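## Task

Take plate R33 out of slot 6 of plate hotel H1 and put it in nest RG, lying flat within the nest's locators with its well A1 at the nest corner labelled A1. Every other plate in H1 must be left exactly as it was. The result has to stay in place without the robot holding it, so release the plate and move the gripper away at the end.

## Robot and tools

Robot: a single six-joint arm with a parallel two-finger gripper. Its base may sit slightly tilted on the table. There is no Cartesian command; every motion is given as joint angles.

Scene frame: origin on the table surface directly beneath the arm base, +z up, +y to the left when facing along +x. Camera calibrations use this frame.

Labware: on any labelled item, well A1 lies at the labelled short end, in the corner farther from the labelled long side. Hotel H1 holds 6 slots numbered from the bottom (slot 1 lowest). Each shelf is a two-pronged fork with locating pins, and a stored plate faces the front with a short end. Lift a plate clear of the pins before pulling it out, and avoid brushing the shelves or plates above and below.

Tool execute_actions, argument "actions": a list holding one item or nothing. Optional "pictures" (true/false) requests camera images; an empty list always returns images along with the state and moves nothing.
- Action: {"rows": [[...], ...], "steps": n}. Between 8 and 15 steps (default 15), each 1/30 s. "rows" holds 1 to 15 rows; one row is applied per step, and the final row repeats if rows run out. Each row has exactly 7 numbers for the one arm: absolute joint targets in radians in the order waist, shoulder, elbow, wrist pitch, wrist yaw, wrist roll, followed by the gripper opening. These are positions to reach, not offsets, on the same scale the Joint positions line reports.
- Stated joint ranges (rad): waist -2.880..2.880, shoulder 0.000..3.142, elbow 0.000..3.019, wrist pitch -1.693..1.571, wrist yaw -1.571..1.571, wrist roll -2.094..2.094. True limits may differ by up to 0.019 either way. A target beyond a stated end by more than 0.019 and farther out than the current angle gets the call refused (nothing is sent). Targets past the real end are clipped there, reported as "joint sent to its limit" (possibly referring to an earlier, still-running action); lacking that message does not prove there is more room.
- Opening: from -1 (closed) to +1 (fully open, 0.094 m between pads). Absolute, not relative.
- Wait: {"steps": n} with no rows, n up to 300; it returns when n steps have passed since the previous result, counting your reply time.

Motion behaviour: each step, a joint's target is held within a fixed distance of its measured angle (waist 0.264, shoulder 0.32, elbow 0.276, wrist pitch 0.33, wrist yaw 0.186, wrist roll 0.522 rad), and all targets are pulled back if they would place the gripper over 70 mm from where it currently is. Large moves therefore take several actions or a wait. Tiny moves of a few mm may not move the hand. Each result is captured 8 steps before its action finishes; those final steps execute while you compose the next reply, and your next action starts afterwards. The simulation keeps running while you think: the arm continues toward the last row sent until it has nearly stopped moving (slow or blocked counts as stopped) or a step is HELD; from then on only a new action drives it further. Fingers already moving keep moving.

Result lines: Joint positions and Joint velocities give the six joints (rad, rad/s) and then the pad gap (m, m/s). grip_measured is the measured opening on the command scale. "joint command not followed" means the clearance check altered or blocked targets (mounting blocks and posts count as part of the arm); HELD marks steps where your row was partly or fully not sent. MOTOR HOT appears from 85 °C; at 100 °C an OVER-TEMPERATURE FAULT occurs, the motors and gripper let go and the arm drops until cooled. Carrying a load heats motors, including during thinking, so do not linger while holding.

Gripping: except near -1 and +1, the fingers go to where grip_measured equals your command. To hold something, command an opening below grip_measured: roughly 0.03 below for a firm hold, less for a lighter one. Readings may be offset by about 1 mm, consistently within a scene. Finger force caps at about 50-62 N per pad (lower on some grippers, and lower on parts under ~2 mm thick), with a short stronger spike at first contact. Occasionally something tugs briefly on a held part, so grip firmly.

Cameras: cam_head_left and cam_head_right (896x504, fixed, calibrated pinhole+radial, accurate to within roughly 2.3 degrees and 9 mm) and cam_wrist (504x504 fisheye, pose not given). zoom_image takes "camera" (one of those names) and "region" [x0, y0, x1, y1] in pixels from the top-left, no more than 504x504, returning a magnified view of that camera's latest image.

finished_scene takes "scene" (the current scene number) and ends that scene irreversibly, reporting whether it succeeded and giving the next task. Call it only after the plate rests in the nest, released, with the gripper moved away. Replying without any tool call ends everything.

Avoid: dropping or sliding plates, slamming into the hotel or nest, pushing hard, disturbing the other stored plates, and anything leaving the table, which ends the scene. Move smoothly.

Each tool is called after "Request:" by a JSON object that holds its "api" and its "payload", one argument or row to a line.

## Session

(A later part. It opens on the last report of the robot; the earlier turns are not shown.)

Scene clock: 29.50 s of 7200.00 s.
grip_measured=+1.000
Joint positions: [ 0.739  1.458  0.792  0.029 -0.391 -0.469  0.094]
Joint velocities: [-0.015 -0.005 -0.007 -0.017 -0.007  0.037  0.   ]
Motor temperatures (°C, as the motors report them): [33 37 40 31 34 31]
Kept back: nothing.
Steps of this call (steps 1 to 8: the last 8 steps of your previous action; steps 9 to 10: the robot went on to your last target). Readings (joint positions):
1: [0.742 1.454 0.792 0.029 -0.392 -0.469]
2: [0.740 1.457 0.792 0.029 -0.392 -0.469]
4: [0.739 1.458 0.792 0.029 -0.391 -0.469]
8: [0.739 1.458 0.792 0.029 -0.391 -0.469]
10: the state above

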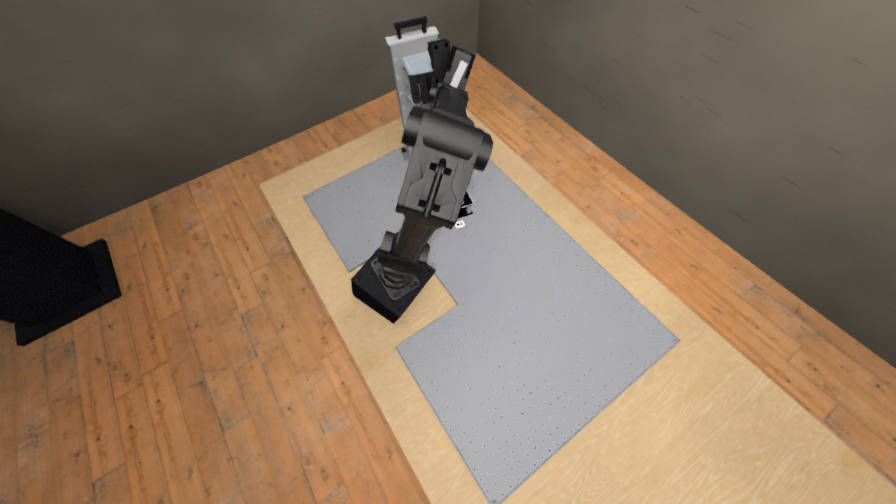

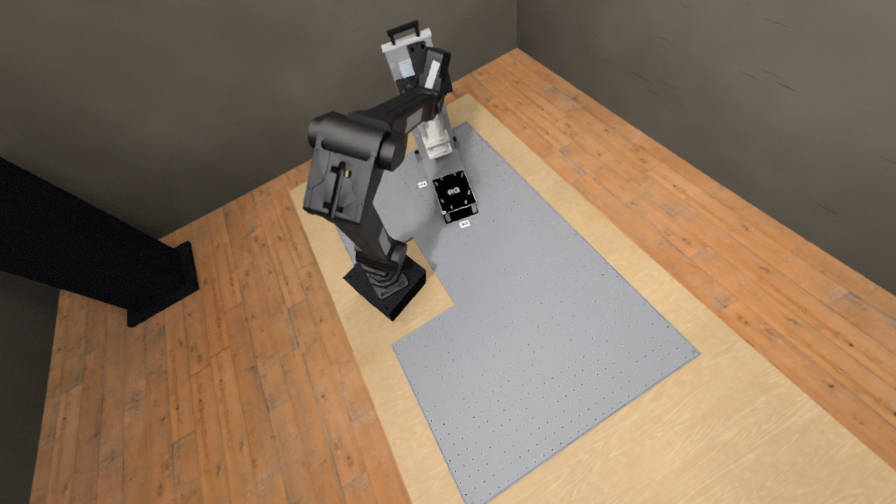

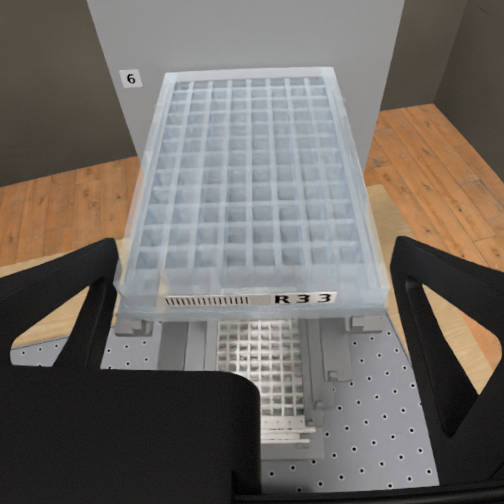

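Request:
{"api": "execute_actions", "payload": {
  "actions": [
    {"rows":[[0.732,1.468,0.834,0.044,-0.398,-0.458,1],[0.732,1.468,0.834,0.044,-0.404,-0.458,1]],"steps":10}
  ]
}}

Request:
{"api": "execute_actions", "payload": {
  "actions": [
    {"steps":10}
  ],
  "pictures": true
}}

Scene clock: 30.97 s of 7200.00 s.
grip_measured=+1.000
Joint positions: [ 0.739  1.458  0.792  0.029 -0.398 -0.469  0.094]
Joint velocities: [ 0.005  0.005  0.007 -0.002 -0.066 -0.081  0.   ]
Motor temperatures (°C, as the motors report them): [33 37 40 31 34 31]
Steps of this call (steps 1 to 15: the robot went on to your last target; steps 16 to 42: nothing new was sent; steps 43 to 44: the first 2 steps of this action). Readings (joint positions):
43: [0.739 1.458 0.792 0.029 -0.394 -0.469]
44: the state above

Scene clock: 31.30 s of 7200.00 s.
grip_measured=+1.000
Joint positions: [ 0.739  1.458  0.792  0.029 -0.402 -0.469  0.094]
Joint velocities: [ 0.005 -0.005  0.012  0.002  0.022 -0.081  0.   ]
Motor temperatures (°C, as the motors report them): [33 37 40 31 34 31]
Kept back: nothing.
Steps of this call (steps 1 to 8: the last 8 steps of your previous action; steps 9 to 10: the robot went on to your last target). Readings (joint positions):
1: [0.739 1.458 0.792 0.029 -0.401 -0.469]
2: [0.739 1.458 0.792 0.029 -0.402 -0.469]
4: [0.739 1.458 0.792 0.029 -0.402 -0.469]
8: [0.739 1.458 0.792 0.029 -0.402 -0.469]
10: the state above

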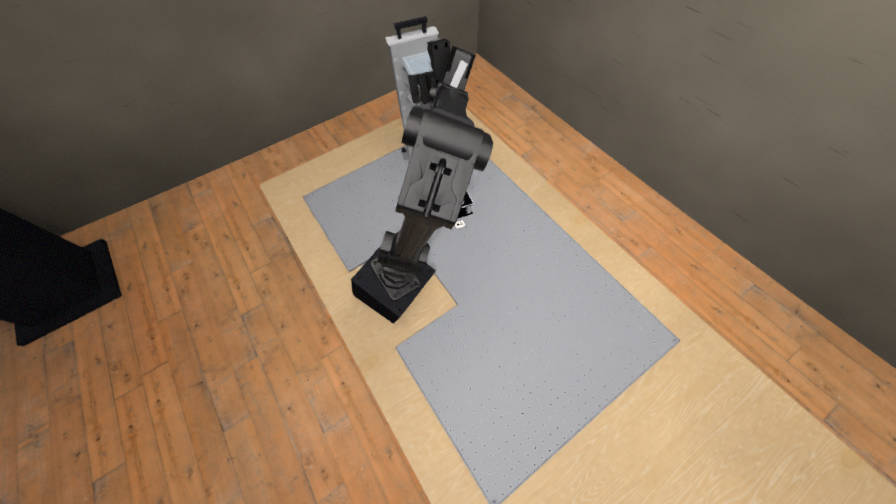

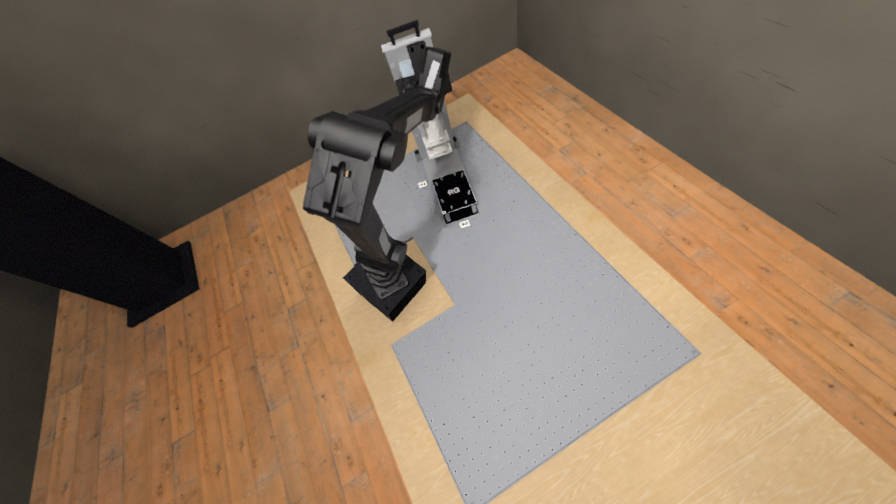

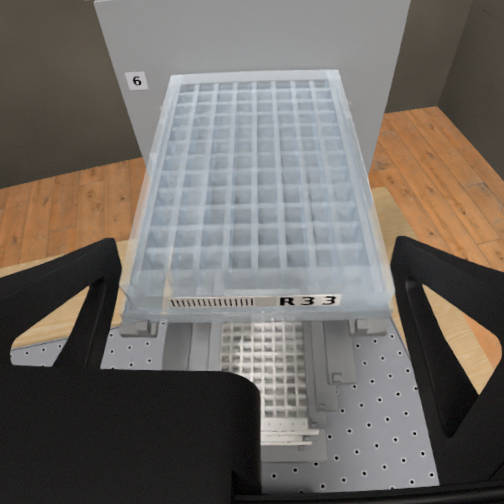

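Request:
{"api": "execute_actions", "payload": {
  "actions": [
    {"rows":[[0.732,1.468,0.834,0.044,-0.404,-0.458,0.93],[0.732,1.468,0.834,0.044,-0.404,-0.458,0.88],[0.732,1.468,0.834,0.044,-0.404,-0.458,0.84],[0.732,1.468,0.834,0.044,-0.404,-0.458,0.81],[0.732,1.468,0.834,0.044,-0.404,-0.458,0.78],[0.732,1.468,0.834,0.044,-0.404,-0.458,0.75]],"steps":12}
  ]
}}

Request:
{"api": "execute_actions", "payload": {
  "actions": [
    {"steps":12}
  ],
  "pictures": true
}}

Scene clock: 31.70 s of 7200.00 s.
grip_measured=+0.826
Joint positions: [ 0.739  1.458  0.792  0.029 -0.402 -0.469  0.086]
Joint velocities: [ 0.005 -0.015  0.022 -0.012  0.007 -0.066 -0.027]
Motor temperatures (°C, as the motors report them): [33 37 40 31 34 31]
Steps of this call (steps 1 to 8: the robot went on to your last target; steps 9 to 12: the first 4 steps of this action). Readings (joint positions):
9: [0.739 1.458 0.792 0.029 -0.402 -0.469]
10: [0.739 1.458 0.792 0.029 -0.402 -0.469]
12: the state above

Scene clock: 32.10 s of 7200.00 s.
grip_measured=+0.784
Joint positions: [ 0.739  1.458  0.792  0.029 -0.404 -0.469  0.084]
Joint velocities: [-0.005 -0.005  0.007 -0.012  0.022 -0.022 -0.   ]
Motor temperatures (°C, as the motors report them): [33 37 40 31 34 31]
Kept back: nothing.
Steps of this call (steps 1 to 8: the last 8 steps of your previous action; steps 9 to 12: the robot went on to your last target). Readings (joint positions):
1: [0.739 1.458 0.792 0.029 -0.403 -0.469]
2: [0.739 1.458 0.792 0.029 -0.404 -0.469]
4: [0.739 1.458 0.792 0.029 -0.404 -0.469]
8: [0.739 1.458 0.792 0.029 -0.404 -0.469]
12: the state above

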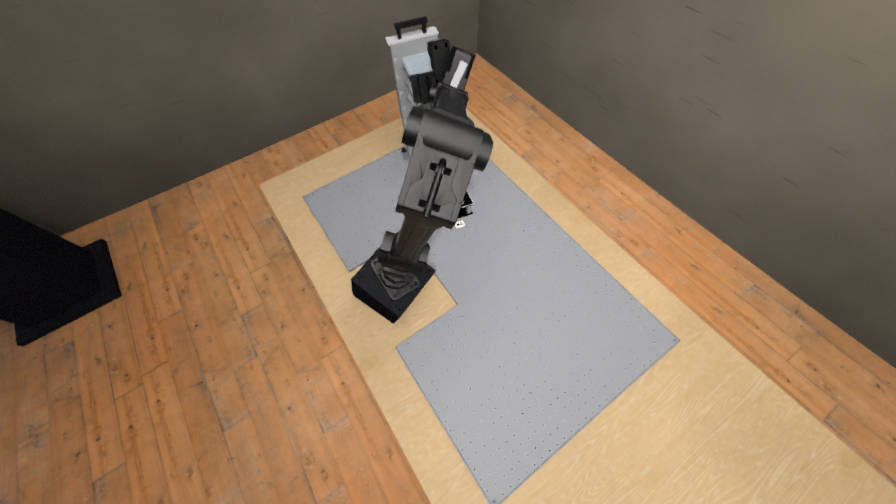

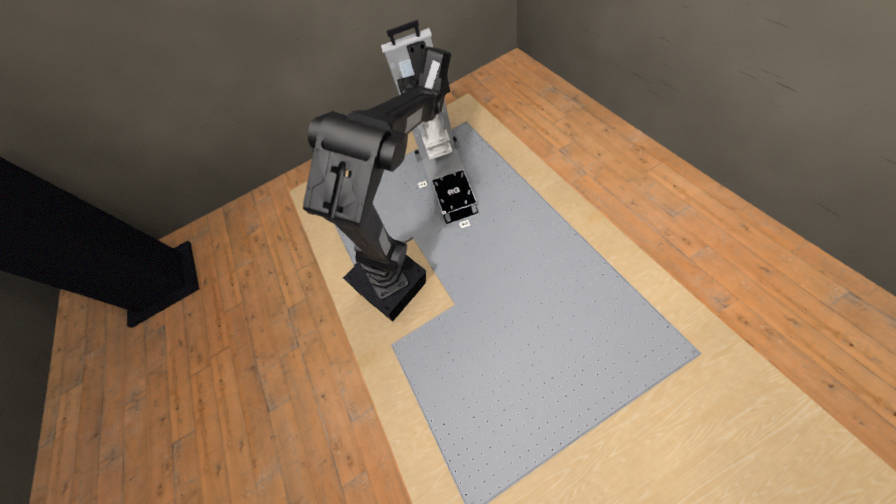

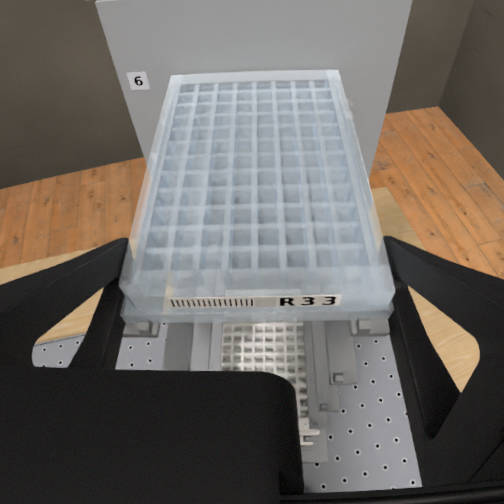

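Request:
{"api": "execute_actions", "payload": {
  "actions": [
    {"rows":[[0.75,1.448,0.836,0.018,-0.404,-0.466,0.75],[0.753,1.445,0.84,0.012,-0.403,-0.467,0.75],[0.755,1.443,0.843,0.007,-0.402,-0.468,0.75],[0.757,1.441,0.846,0.002,-0.401,-0.469,0.75],[0.758,1.439,0.849,-0.003,-0.4,-0.47,0.75],[0.759,1.437,0.852,-0.008,-0.399,-0.471,0.75],[0.76,1.435,0.855,-0.013,-0.398,-0.472,0.75],[0.761,1.434,0.858,-0.017,-0.397,-0.473,0.75],[0.762,1.433,0.861,-0.021,-0.396,-0.474,0.75],[0.762,1.432,0.863,-0.025,-0.395,-0.475,0.75],[0.762,1.431,0.865,-0.028,-0.394,-0.476,0.75],[0.762,1.43,0.867,-0.03,-0.393,-0.477,0.75]],"steps":15}
  ]
}}

Request:
{"api": "execute_actions", "payload": {
  "actions": [
    {"steps":14}
  ],
  "pictures": true
}}

Scene clock: 33.70 s of 7200.00 s.
grip_measured=+0.784
Joint positions: [ 0.741  1.456  0.799  0.008 -0.399 -0.469  0.084]
Joint velocities: [-0.005 -0.044  0.066 -0.188  0.037  0.022  0.001]
Motor temperatures (°C, as the motors report them): [33 37 40 31 34 31]
Steps of this call (steps 1 to 15: the robot went on to your last target; steps 16 to 41: nothing new was sent; steps 42 to 48: the first 7 steps of this action). Readings (joint positions):
42: [0.739 1.458 0.792 0.029 -0.404 -0.469]
43: [0.739 1.458 0.792 0.027 -0.404 -0.469]
45: [0.740 1.458 0.794 0.022 -0.402 -0.469]
48: the state above

Scene clock: 34.17 s of 7200.00 s.
grip_measured=+0.784
Joint positions: [ 0.746  1.444  0.815 -0.021 -0.395 -0.469  0.084]
Joint velocities: [-0.005  0.005  0.007 -0.007  0.007  0.022 -0.001]
Motor temperatures (°C, as the motors report them): [33 37 40 31 34 31]
Kept back: nothing.
Steps of this call (steps 1 to 8: the last 8 steps of your previous action; steps 9 to 14: the robot went on to your last target). Readings (joint positions):
1: [0.741 1.455 0.802 0.003 -0.399 -0.469]
2: [0.742 1.454 0.804 -0.002 -0.398 -0.469]
4: [0.744 1.450 0.808 -0.012 -0.396 -0.469]
8: [0.746 1.445 0.814 -0.020 -0.395 -0.469]
14: the state above

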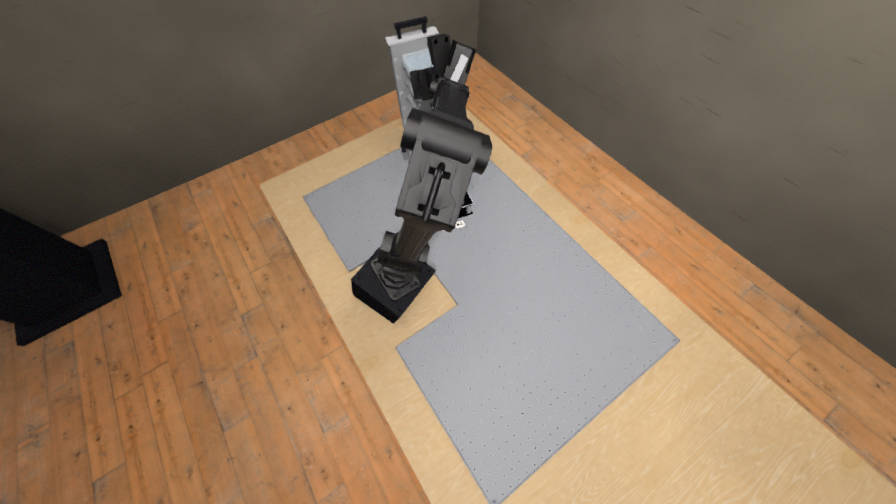

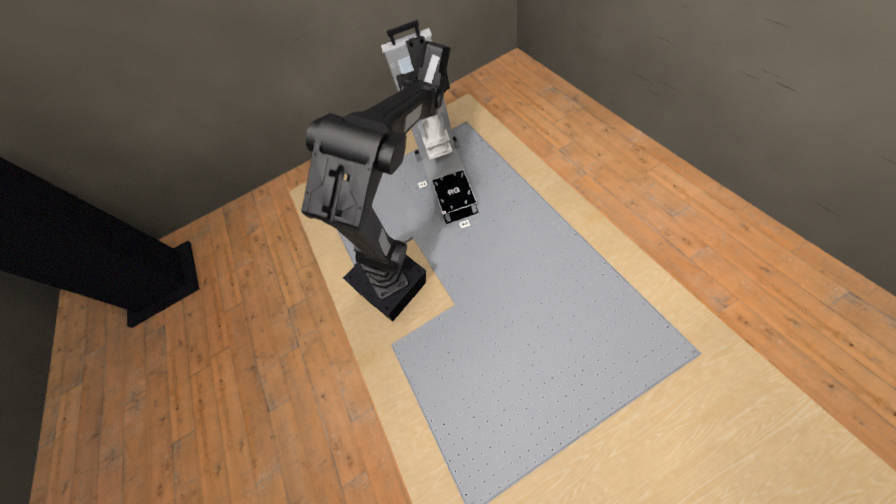

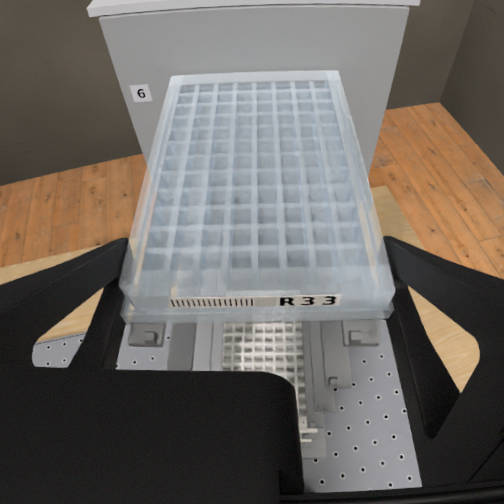

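Request:
{"api": "execute_actions", "payload": {
  "actions": [
    {"rows":[[0.762,1.43,0.872,-0.03,-0.393,-0.477,0.75],[0.762,1.429,0.878,-0.03,-0.393,-0.477,0.75],[0.762,1.428,0.884,-0.03,-0.393,-0.477,0.75],[0.762,1.427,0.889,-0.03,-0.393,-0.477,0.75]],"steps":11}
  ]
}}

Request:
{"api": "execute_actions", "payload": {
  "actions": [
    {"steps":9}
  ],
  "pictures": true
}}

Scene clock: 36.37 s of 7200.00 s.
grip_measured=+0.784
Joint positions: [ 0.746  1.444  0.817 -0.023 -0.394 -0.469  0.084]
Joint velocities: [ 0.005 -0.005  0.046 -0.056 -0.007 -0.037 -0.   ]
Motor temperatures (°C, as the motors report them): [33 37 41 31 34 31]
Steps of this call (steps 1 to 30: the robot went on to your last target; steps 31 to 63: nothing new was sent; steps 64 to 66: the first 3 steps of this action). Readings (joint positions):
64: [0.746 1.444 0.815 -0.021 -0.394 -0.469]
65: [0.746 1.444 0.815 -0.021 -0.394 -0.469]
66: the state above

Scene clock: 36.67 s of 7200.00 s.
grip_measured=+0.784
Joint positions: [ 0.746  1.442  0.822 -0.029 -0.393 -0.469  0.084]
Joint velocities: [-0.005 -0.015  0.017  0.007 -0.037  0.037 -0.001]
Motor temperatures (°C, as the motors report them): [33 37 41 31 34 31]
Kept back: nothing.
Steps of this call (steps 1 to 8: the last 8 steps of your previous action; step 9: the robot went on to your last target). Readings (joint positions):
1: [0.746 1.444 0.819 -0.024 -0.394 -0.469]
2: [0.746 1.443 0.820 -0.026 -0.394 -0.469]
4: [0.746 1.443 0.822 -0.028 -0.393 -0.469]
8: [0.746 1.442 0.822 -0.029 -0.393 -0.469]
9: the state above

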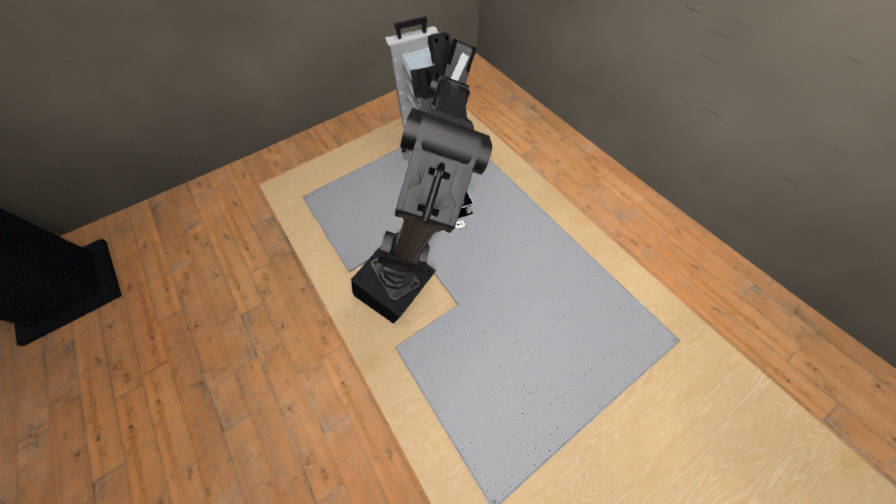

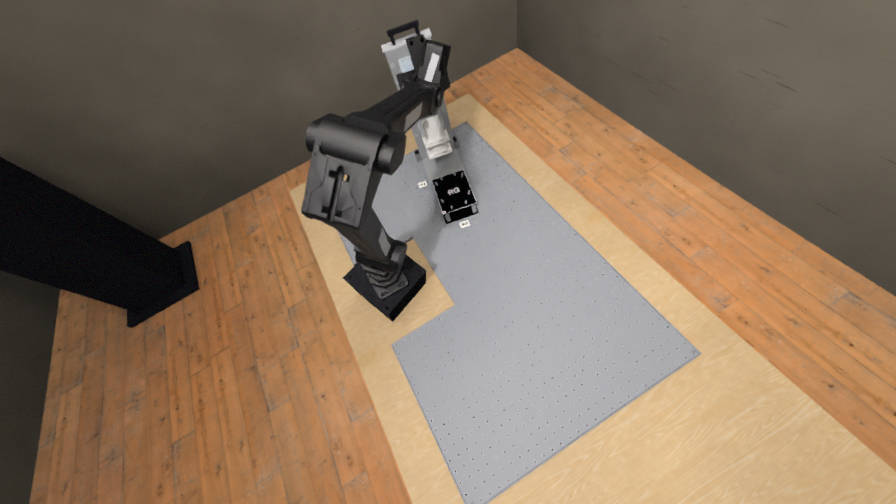

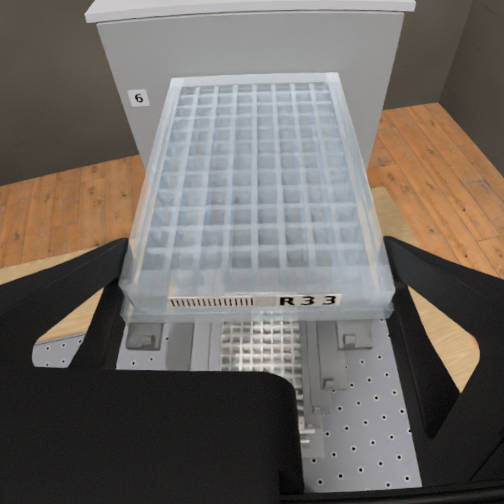

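Request:
{"api": "execute_actions", "payload": {
  "actions": [
    {"rows":[[0.76,1.423,0.885,-0.029,-0.394,-0.478,0.75],[0.755,1.419,0.875,-0.028,-0.395,-0.479,0.75],[0.748,1.415,0.862,-0.027,-0.396,-0.48,0.75],[0.742,1.412,0.85,-0.027,-0.398,-0.481,0.75],[0.736,1.408,0.84,-0.028,-0.4,-0.483,0.75],[0.731,1.403,0.832,-0.03,-0.403,-0.486,0.75],[0.726,1.397,0.824,-0.033,-0.407,-0.489,0.75],[0.721,1.391,0.816,-0.036,-0.411,-0.492,0.75],[0.716,1.384,0.809,-0.04,-0.415,-0.495,0.75],[0.711,1.377,0.802,-0.044,-0.419,-0.498,0.75],[0.706,1.37,0.795,-0.048,-0.423,-0.501,0.75],[0.7,1.363,0.788,-0.052,-0.428,-0.505,0.75],[0.695,1.356,0.781,-0.056,-0.432,-0.508,0.75],[0.689,1.349,0.774,-0.06,-0.437,-0.512,0.75],[0.684,1.342,0.768,-0.064,-0.441,-0.515,0.75]],"steps":15}
  ]
}}

Request:
{"api": "execute_actions", "payload": {
  "actions": [
    {"rows":[[0.678,1.334,0.763,-0.069,-0.446,-0.519,0.75],[0.672,1.327,0.759,-0.074,-0.451,-0.524,0.75],[0.665,1.319,0.754,-0.079,-0.456,-0.528,0.75],[0.659,1.311,0.75,-0.084,-0.461,-0.533,0.75],[0.653,1.304,0.745,-0.089,-0.466,-0.537,0.75],[0.646,1.296,0.741,-0.095,-0.471,-0.541,0.75],[0.64,1.288,0.736,-0.1,-0.476,-0.546,0.75],[0.634,1.28,0.732,-0.105,-0.481,-0.55,0.75],[0.627,1.273,0.727,-0.11,-0.486,-0.555,0.75],[0.621,1.265,0.723,-0.116,-0.491,-0.559,0.75],[0.614,1.257,0.719,-0.123,-0.497,-0.564,0.75],[0.606,1.25,0.716,-0.13,-0.503,-0.57,0.75],[0.599,1.242,0.712,-0.137,-0.508,-0.575,0.75],[0.591,1.235,0.709,-0.144,-0.514,-0.581,0.75],[0.584,1.227,0.705,-0.151,-0.52,-0.586,0.75]],"steps":15}
  ],
  "pictures": true
}}

Request:
{"api": "execute_actions", "payload": {
  "actions": [
    {"rows":[[0.576,1.219,0.702,-0.158,-0.526,-0.592,0.75],[0.569,1.212,0.698,-0.165,-0.532,-0.597,0.75],[0.561,1.204,0.695,-0.172,-0.537,-0.603,0.75],[0.554,1.197,0.691,-0.179,-0.543,-0.608,0.75],[0.546,1.189,0.688,-0.186,-0.549,-0.614,0.75],[0.537,1.181,0.685,-0.195,-0.556,-0.621,0.75],[0.528,1.174,0.683,-0.203,-0.562,-0.627,0.75],[0.519,1.166,0.68,-0.212,-0.569,-0.634,0.75],[0.51,1.159,0.678,-0.22,-0.576,-0.641,0.75],[0.501,1.151,0.675,-0.229,-0.582,-0.648,0.75],[0.492,1.144,0.673,-0.238,-0.589,-0.654,0.75],[0.483,1.137,0.67,-0.246,-0.596,-0.661,0.75],[0.474,1.13,0.668,-0.255,-0.602,-0.668,0.75],[0.466,1.123,0.665,-0.263,-0.609,-0.675,0.75],[0.459,1.116,0.663,-0.27,-0.615,-0.681,0.75]],"steps":15}
  ]
}}

Request:
{"api": "execute_actions", "payload": {
  "actions": [
    {"steps":18}
  ],
  "pictures": true
}}

Scene clock: 38.40 s of 7200.00 s.
grip_measured=+0.784
Joint positions: [ 0.746  1.429  0.822 -0.029 -0.401 -0.472  0.084]
Joint velocities: [-0.005 -0.132  0.007 -0.012 -0.037 -0.11   0.   ]
Motor temperatures (°C, as the motors report them): [33 38 41 31 34 31]
Steps of this call (steps 1 to 15: the robot went on to your last target; steps 16 to 45: nothing new was sent; steps 46 to 52: the first 7 steps of this action). Readings (joint positions):
46: [0.746 1.442 0.822 -0.029 -0.393 -0.469]
47: [0.746 1.442 0.822 -0.029 -0.393 -0.469]
49: [0.746 1.439 0.822 -0.029 -0.394 -0.469]
52: the state above

Scene clock: 38.90 s of 7200.00 s.
grip_measured=+0.784
Joint positions: [ 0.666  1.319  0.744 -0.082 -0.469 -0.517  0.084]
Joint velocities: [-0.171 -0.2   -0.12  -0.164 -0.139 -0.095  0.   ]
Motor temperatures (°C, as the motors report them): [33 38 41 31 34 31]
Steps of this call (steps 1 to 8: the last 8 steps of your previous action; steps 9 to 15: the first 7 steps of this action). Readings (joint positions):
9: [0.705 1.357 0.777 -0.051 -0.440 -0.494]
10: [0.698 1.350 0.770 -0.056 -0.444 -0.498]
12: [0.685 1.338 0.758 -0.066 -0.454 -0.505]
15: the state above

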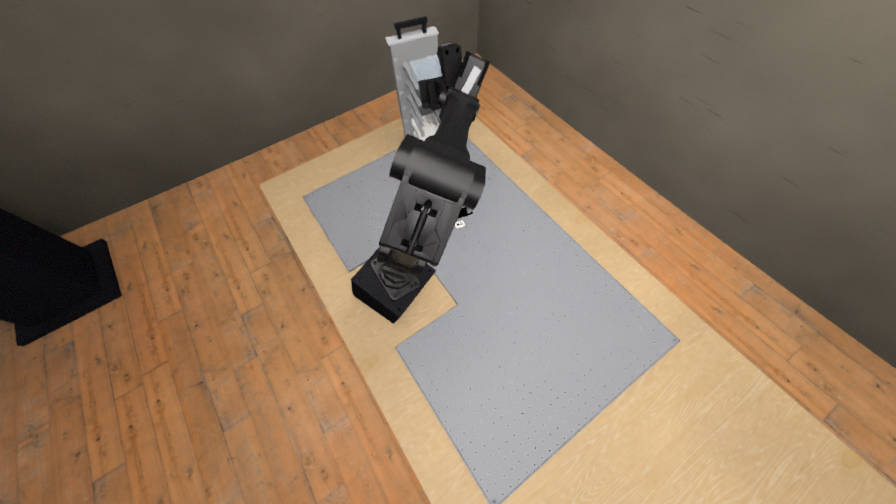

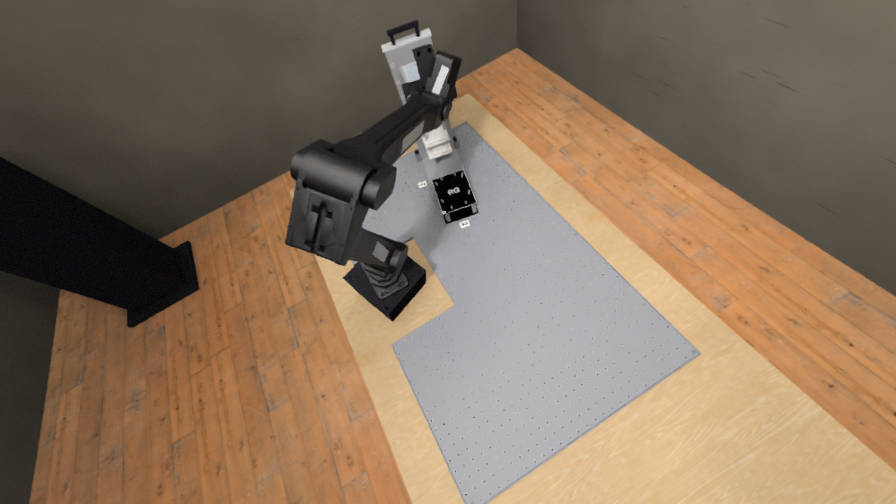

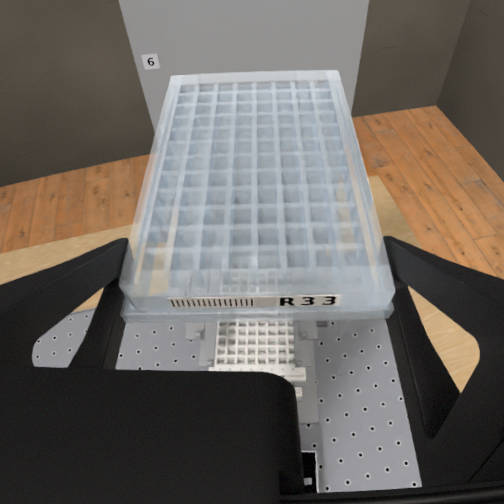

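Scene clock: 39.40 s of 7200.00 s.
grip_measured=+0.784
Joint positions: [ 0.558  1.2    0.69  -0.179 -0.554 -0.591  0.084]
Joint velocities: [-0.249 -0.239 -0.085 -0.237 -0.212 -0.168  0.   ]
Motor temperatures (°C, as the motors report them): [33 38 41 31 34 31]
Steps of this call (steps 1 to 8: the last 8 steps of your previous action; steps 9 to 15: the first 7 steps of this action). Readings (joint positions):
9: [0.605 1.246 0.710 -0.136 -0.519 -0.559]
10: [0.597 1.238 0.707 -0.143 -0.524 -0.564]
12: [0.582 1.223 0.700 -0.157 -0.535 -0.574]
15: the state above

Scene clock: 40.00 s of 7200.00 s.
grip_measured=+0.784
Joint positions: [ 0.468  1.124  0.665 -0.261 -0.612 -0.666  0.084]
Joint velocities: [ 0.005 -0.005 -0.007 -0.007 -0.022 -0.051  0.   ]
Motor temperatures (°C, as the motors report them): [33 38 41 31 34 31]
Kept back: nothing.
Steps of this call (steps 1 to 8: the last 8 steps of your previous action; steps 9 to 18: the robot went on to your last target). Readings (joint positions):
1: [0.549 1.193 0.687 -0.187 -0.561 -0.597]
2: [0.541 1.186 0.684 -0.196 -0.567 -0.603]
4: [0.523 1.171 0.679 -0.213 -0.581 -0.616]
8: [0.486 1.142 0.669 -0.246 -0.607 -0.642]
18: the state above

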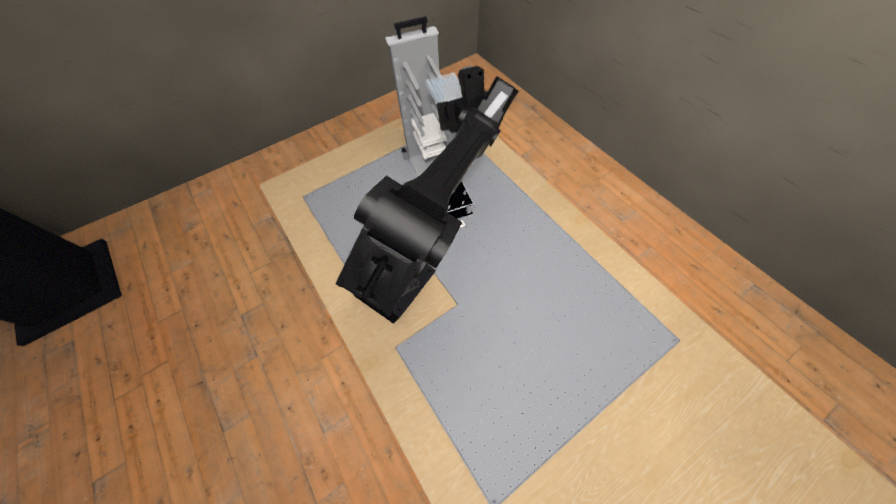

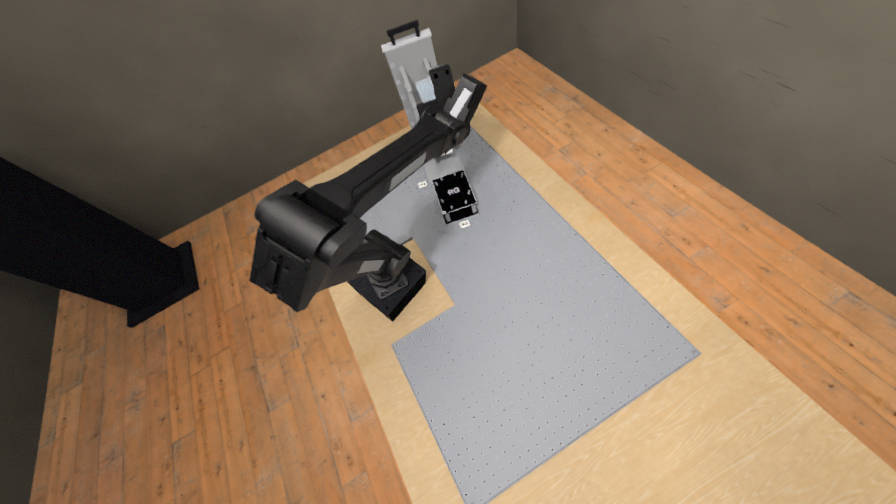

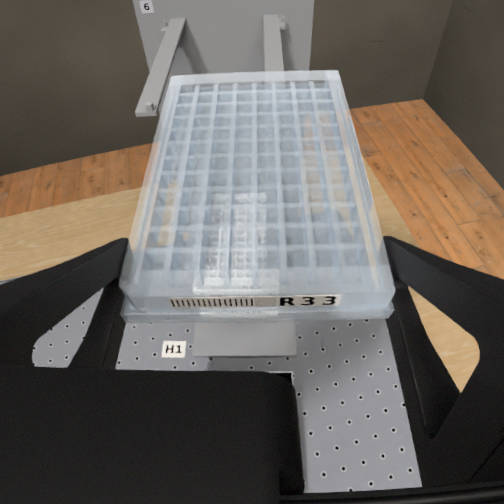

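Request:
{"api": "execute_actions", "payload": {
  "actions": [
    {"rows":[[0.452,1.108,0.661,-0.277,-0.62,-0.687,0.75],[0.445,1.1,0.659,-0.286,-0.626,-0.693,0.75],[0.437,1.092,0.656,-0.295,-0.632,-0.7,0.75],[0.43,1.086,0.653,-0.302,-0.638,-0.706,0.75],[0.422,1.084,0.645,-0.302,-0.644,-0.713,0.75],[0.413,1.086,0.635,-0.296,-0.651,-0.721,0.75],[0.404,1.09,0.623,-0.287,-0.658,-0.73,0.75],[0.394,1.096,0.611,-0.276,-0.665,-0.739,0.75],[0.384,1.103,0.598,-0.264,-0.672,-0.748,0.75],[0.374,1.11,0.585,-0.251,-0.679,-0.757,0.75],[0.364,1.117,0.572,-0.238,-0.686,-0.766,0.75],[0.354,1.124,0.559,-0.224,-0.693,-0.775,0.75],[0.344,1.13,0.546,-0.21,-0.7,-0.784,0.75],[0.335,1.136,0.534,-0.197,-0.706,-0.793,0.75],[0.327,1.142,0.523,-0.185,-0.712,-0.801,0.75]],"steps":15}
  ]
}}

Request:
{"api": "execute_actions", "payload": {
  "actions": [
    {"rows":[[0.319,1.155,0.511,-0.165,-0.717,-0.809,0.75],[0.311,1.169,0.499,-0.144,-0.723,-0.816,0.75],[0.303,1.183,0.487,-0.123,-0.728,-0.824,0.75],[0.295,1.197,0.475,-0.102,-0.734,-0.832,0.75],[0.287,1.211,0.463,-0.081,-0.739,-0.84,0.75],[0.279,1.225,0.451,-0.06,-0.744,-0.848,0.75],[0.271,1.239,0.439,-0.04,-0.75,-0.855,0.75],[0.264,1.253,0.427,-0.02,-0.755,-0.863,0.75],[0.256,1.272,0.417,0.003,-0.76,-0.871,0.75],[0.248,1.291,0.407,0.026,-0.765,-0.88,0.75],[0.24,1.31,0.397,0.049,-0.77,-0.888,0.75],[0.232,1.329,0.387,0.072,-0.775,-0.896,0.75],[0.224,1.348,0.377,0.095,-0.78,-0.905,0.75],[0.216,1.367,0.367,0.118,-0.785,-0.913,0.75],[0.209,1.386,0.358,0.141,-0.79,-0.921,0.75]],"steps":15}
  ]
}}

Request:
{"api": "execute_actions", "payload": {
  "actions": [
    {"rows":[[0.202,1.404,0.35,0.163,-0.795,-0.929,0.75],[0.196,1.421,0.344,0.181,-0.798,-0.935,0.75],[0.191,1.438,0.339,0.199,-0.801,-0.941,0.75],[0.186,1.455,0.333,0.217,-0.804,-0.947,0.75],[0.181,1.472,0.328,0.235,-0.807,-0.953,0.75],[0.176,1.489,0.322,0.253,-0.811,-0.959,0.75],[0.171,1.506,0.317,0.271,-0.814,-0.965,0.75],[0.166,1.522,0.312,0.289,-0.817,-0.971,0.75],[0.161,1.538,0.307,0.306,-0.82,-0.977,0.75],[0.156,1.553,0.302,0.322,-0.823,-0.983,0.75],[0.151,1.567,0.298,0.337,-0.826,-0.989,0.75],[0.147,1.579,0.294,0.35,-0.829,-0.994,0.75],[0.143,1.588,0.291,0.36,-0.831,-0.998,0.75],[0.141,1.594,0.289,0.365,-0.832,-1.0,0.75],[0.14,1.597,0.288,0.367,-0.832,-1.0,0.75]],"steps":15}
  ]
}}

Request:
{"api": "execute_actions", "payload": {
  "actions": [
    {"steps":20}
  ],
  "pictures": true
}}

Scene clock: 43.90 s of 7200.00 s.
grip_measured=+0.784
Joint positions: [ 0.439  1.1    0.645 -0.286 -0.65  -0.694  0.084]
Joint velocities: [-0.269 -0.142 -0.208 -0.051 -0.227 -0.183 -0.   ]
Motor temperatures (°C, as the motors report them): [33 37 41 31 34 31]
Steps of this call (steps 1 to 15: the robot went on to your last target; steps 16 to 90: nothing new was sent; then 0.67 s passed at rest; steps 91 to 97: the first 7 steps of this action). Readings (joint positions):
91: [0.468 1.123 0.665 -0.263 -0.614 -0.670]
92: [0.467 1.123 0.665 -0.266 -0.619 -0.672]
94: [0.461 1.116 0.662 -0.279 -0.631 -0.679]
97: the state above

Scene clock: 44.40 s of 7200.00 s.
grip_measured=+0.784
Joint positions: [ 0.299  1.202  0.463 -0.095 -0.742 -0.811  0.084]
Joint velocities: [-0.23   0.444 -0.339  0.584 -0.11  -0.256 -0.   ]
Motor temperatures (°C, as the motors report them): [33 37 41 31 34 31]
Steps of this call (steps 1 to 8: the last 8 steps of your previous action; steps 9 to 15: the first 7 steps of this action). Readings (joint positions):
9: [0.346 1.122 0.532 -0.211 -0.709 -0.763]
10: [0.337 1.132 0.519 -0.195 -0.715 -0.771]
12: [0.322 1.157 0.496 -0.157 -0.727 -0.787]
15: the state above

Scene clock: 44.90 s of 7200.00 s.
grip_measured=+0.784
Joint positions: [ 0.194  1.467  0.328  0.22  -0.808 -0.926  0.084]
Joint velocities: [-0.142  0.474 -0.139  0.54  -0.095 -0.125 -0.   ]
Motor temperatures (°C, as the motors report them): [33 37 40 31 34 31]
Steps of this call (steps 1 to 8: the last 8 steps of your previous action; steps 9 to 15: the first 7 steps of this action). Readings (joint positions):
9: [0.229 1.361 0.368 0.104 -0.788 -0.884]
10: [0.221 1.380 0.359 0.125 -0.791 -0.891]
12: [0.209 1.417 0.344 0.164 -0.798 -0.906]
15: the state above

Scene clock: 45.57 s of 7200.00 s.
grip_measured=+0.784
Joint positions: [ 0.154  1.591  0.289  0.352 -0.829 -0.987  0.084]
Joint velocities: [-0.024  0.005  0.002  0.007  0.007 -0.007 -0.   ]
Motor temperatures (°C, as the motors report them): [33 37 40 31 34 31]
Kept back: nothing.
Steps of this call (steps 1 to 8: the last 8 steps of your previous action; steps 9 to 20: the robot went on to your last target). Readings (joint positions):
1: [0.189 1.484 0.323 0.238 -0.811 -0.933]
2: [0.185 1.499 0.318 0.256 -0.814 -0.939]
4: [0.175 1.530 0.310 0.291 -0.820 -0.952]
8: [0.158 1.580 0.294 0.338 -0.828 -0.973]
20: the state above

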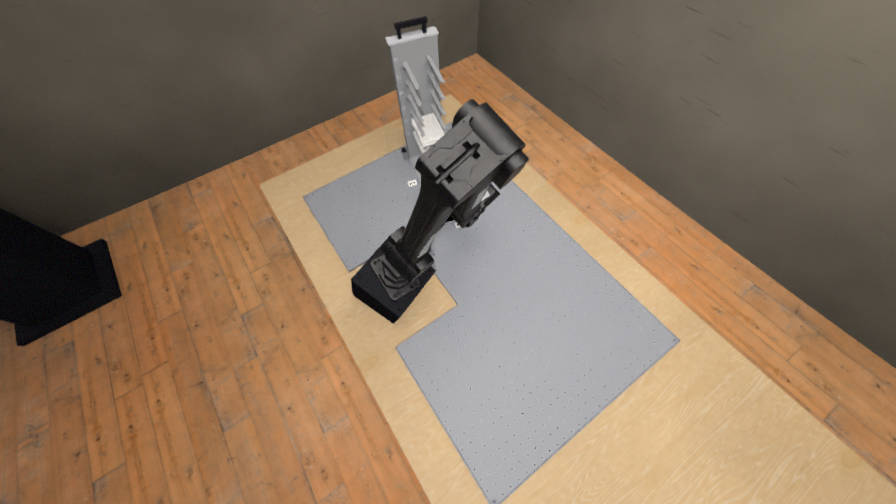

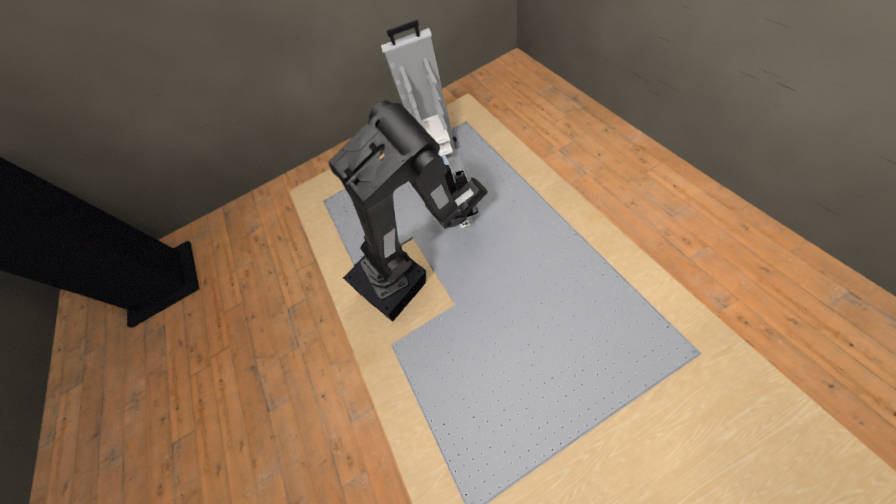

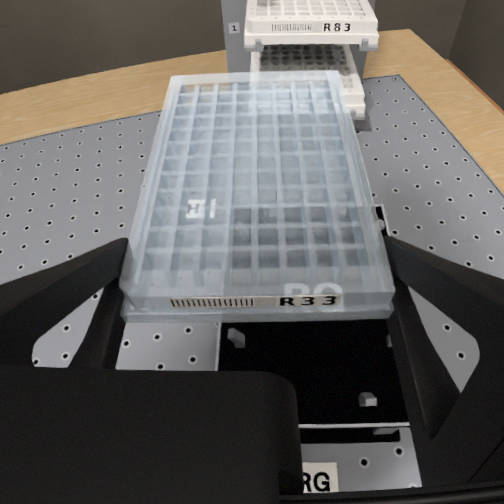

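Request:
{"api": "zoom_image", "payload": {
  "camera": "cam_wrist",
  "region": [100, 150, 454, 504]
}}

Region (100, 150, 454, 504) of cam_wrist's 504x504 image, scaled by 1.424, with more detail than that image has.

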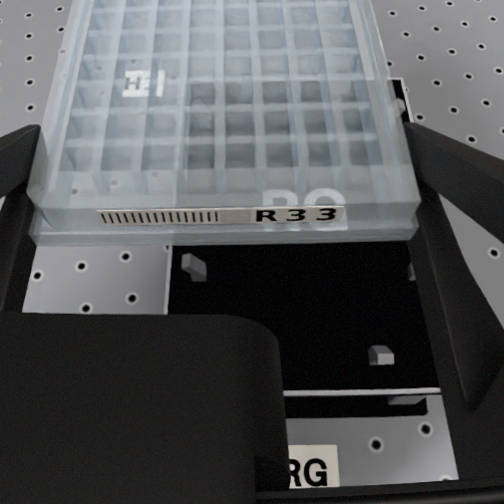

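Request:
{"api": "execute_actions", "payload": {
  "actions": [
    {"rows":[[0.135,1.61,0.295,0.372,-0.834,-1.006,0.75],[0.127,1.63,0.301,0.379,-0.838,-1.016,0.75],[0.118,1.652,0.307,0.387,-0.843,-1.027,0.75],[0.109,1.675,0.314,0.395,-0.848,-1.039,0.75],[0.1,1.699,0.321,0.404,-0.853,-1.051,0.75],[0.091,1.723,0.328,0.413,-0.858,-1.063,0.75],[0.082,1.747,0.335,0.422,-0.863,-1.075,0.75],[0.073,1.771,0.342,0.431,-0.868,-1.087,0.75],[0.064,1.795,0.349,0.44,-0.873,-1.099,0.75],[0.055,1.819,0.356,0.449,-0.878,-1.111,0.75],[0.046,1.843,0.363,0.458,-0.883,-1.123,0.75],[0.037,1.866,0.37,0.467,-0.888,-1.135,0.75],[0.028,1.886,0.376,0.475,-0.893,-1.147,0.75],[0.02,1.903,0.381,0.482,-0.897,-1.157,0.75],[0.014,1.916,0.384,0.487,-0.9,-1.165,0.75]],"steps":15}
  ]
}}

Request:
{"api": "execute_actions", "payload": {
  "actions": [
    {"rows":[[0.01,1.923,0.386,0.49,-0.902,-1.169,0.75],[0.007,1.927,0.387,0.491,-0.902,-1.171,0.75]],"steps":15}
  ]
}}

Request:
{"api": "execute_actions", "payload": {
  "actions": [
    {"steps":9}
  ],
  "pictures": true
}}

Scene clock: 49.57 s of 7200.00 s.
grip_measured=+0.784
Joint positions: [ 0.116  1.68   0.304  0.392 -0.857 -1.026  0.084]
Joint velocities: [-0.298  0.806  0.203  0.237 -0.139 -0.198 -0.001]
Motor temperatures (°C, as the motors report them): [33 37 39 31 34 31]
Steps of this call (steps 1 to 15: the robot went on to your last target; steps 16 to 90: nothing new was sent; then 0.77 s passed at rest; steps 91 to 97: the first 7 steps of this action). Readings (joint positions):
91: [0.154 1.591 0.289 0.353 -0.830 -0.989]
92: [0.153 1.593 0.289 0.356 -0.833 -0.992]
94: [0.143 1.613 0.291 0.369 -0.843 -1.002]
97: the state above

Scene clock: 50.07 s of 7200.00 s.
grip_measured=+0.784
Joint positions: [ 0.019  1.921  0.383  0.476 -0.898 -1.149  0.084]
Joint velocities: [-0.005 -0.005  0.022  0.012 -0.051 -0.051 -0.002]
Motor temperatures (°C, as the motors report them): [33 37 39 31 34 31]
Steps of this call (steps 1 to 8: the last 8 steps of your previous action; steps 9 to 15: the first 7 steps of this action). Readings (joint positions):
9: [0.034 1.897 0.376 0.466 -0.896 -1.119]
10: [0.027 1.909 0.380 0.470 -0.896 -1.127]
12: [0.020 1.921 0.383 0.474 -0.897 -1.139]
15: the state above

Scene clock: 50.37 s of 7200.00 s.
grip_measured=+0.784
Joint positions: [ 0.019  1.921  0.383  0.477 -0.899 -1.158  0.084]
Joint velocities: [ 0.005 -0.005 -0.007 -0.002  0.007 -0.007  0.   ]
Motor temperatures (°C, as the motors report them): [33 37 39 31 34 31]
Kept back: nothing.
Steps of this call (steps 1 to 8: the last 8 steps of your previous action; step 9: the robot went on to your last target). Readings (joint positions):
1: [0.019 1.921 0.383 0.477 -0.899 -1.151]
2: [0.019 1.921 0.383 0.477 -0.899 -1.153]
4: [0.019 1.921 0.383 0.477 -0.899 -1.155]
8: [0.019 1.921 0.383 0.477 -0.899 -1.158]
9: the state above

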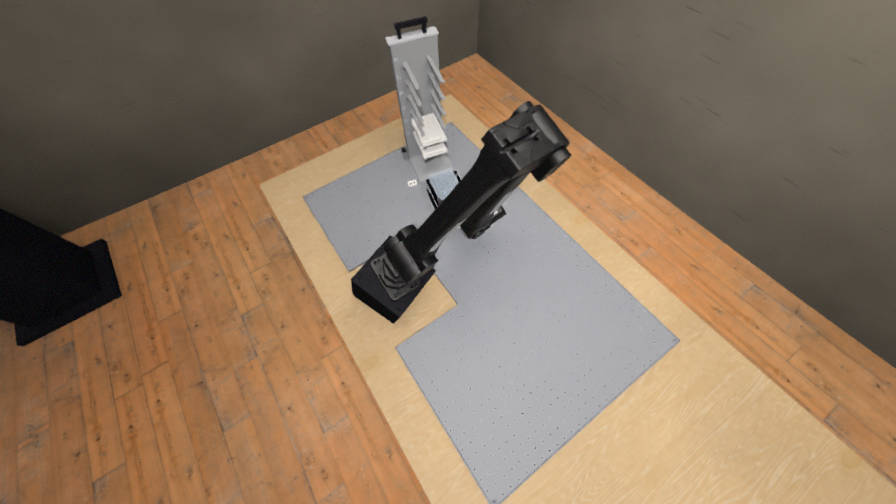

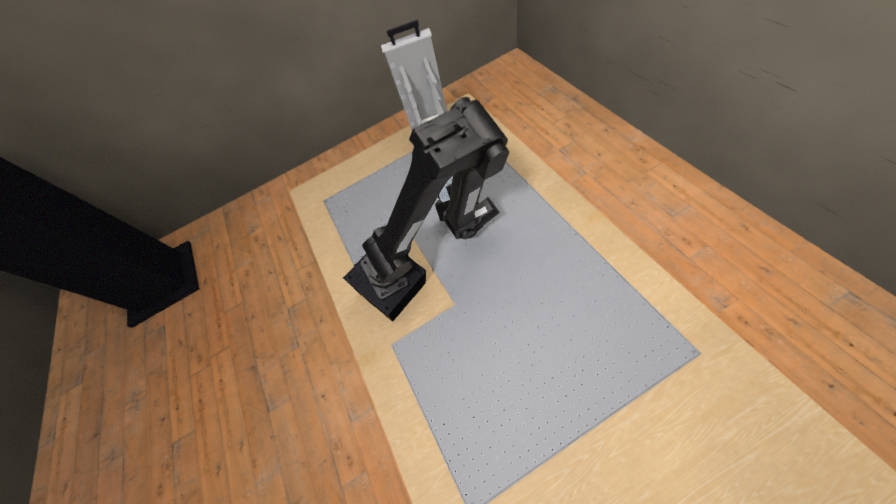

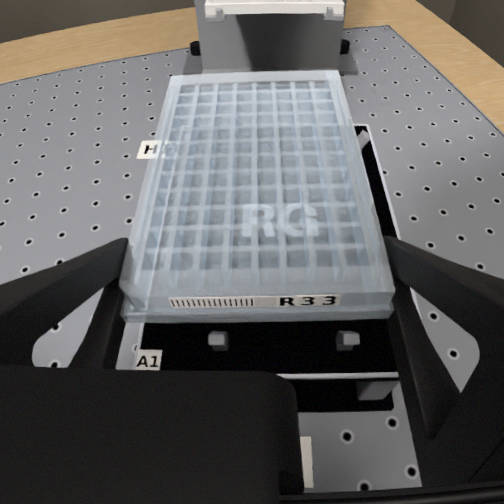

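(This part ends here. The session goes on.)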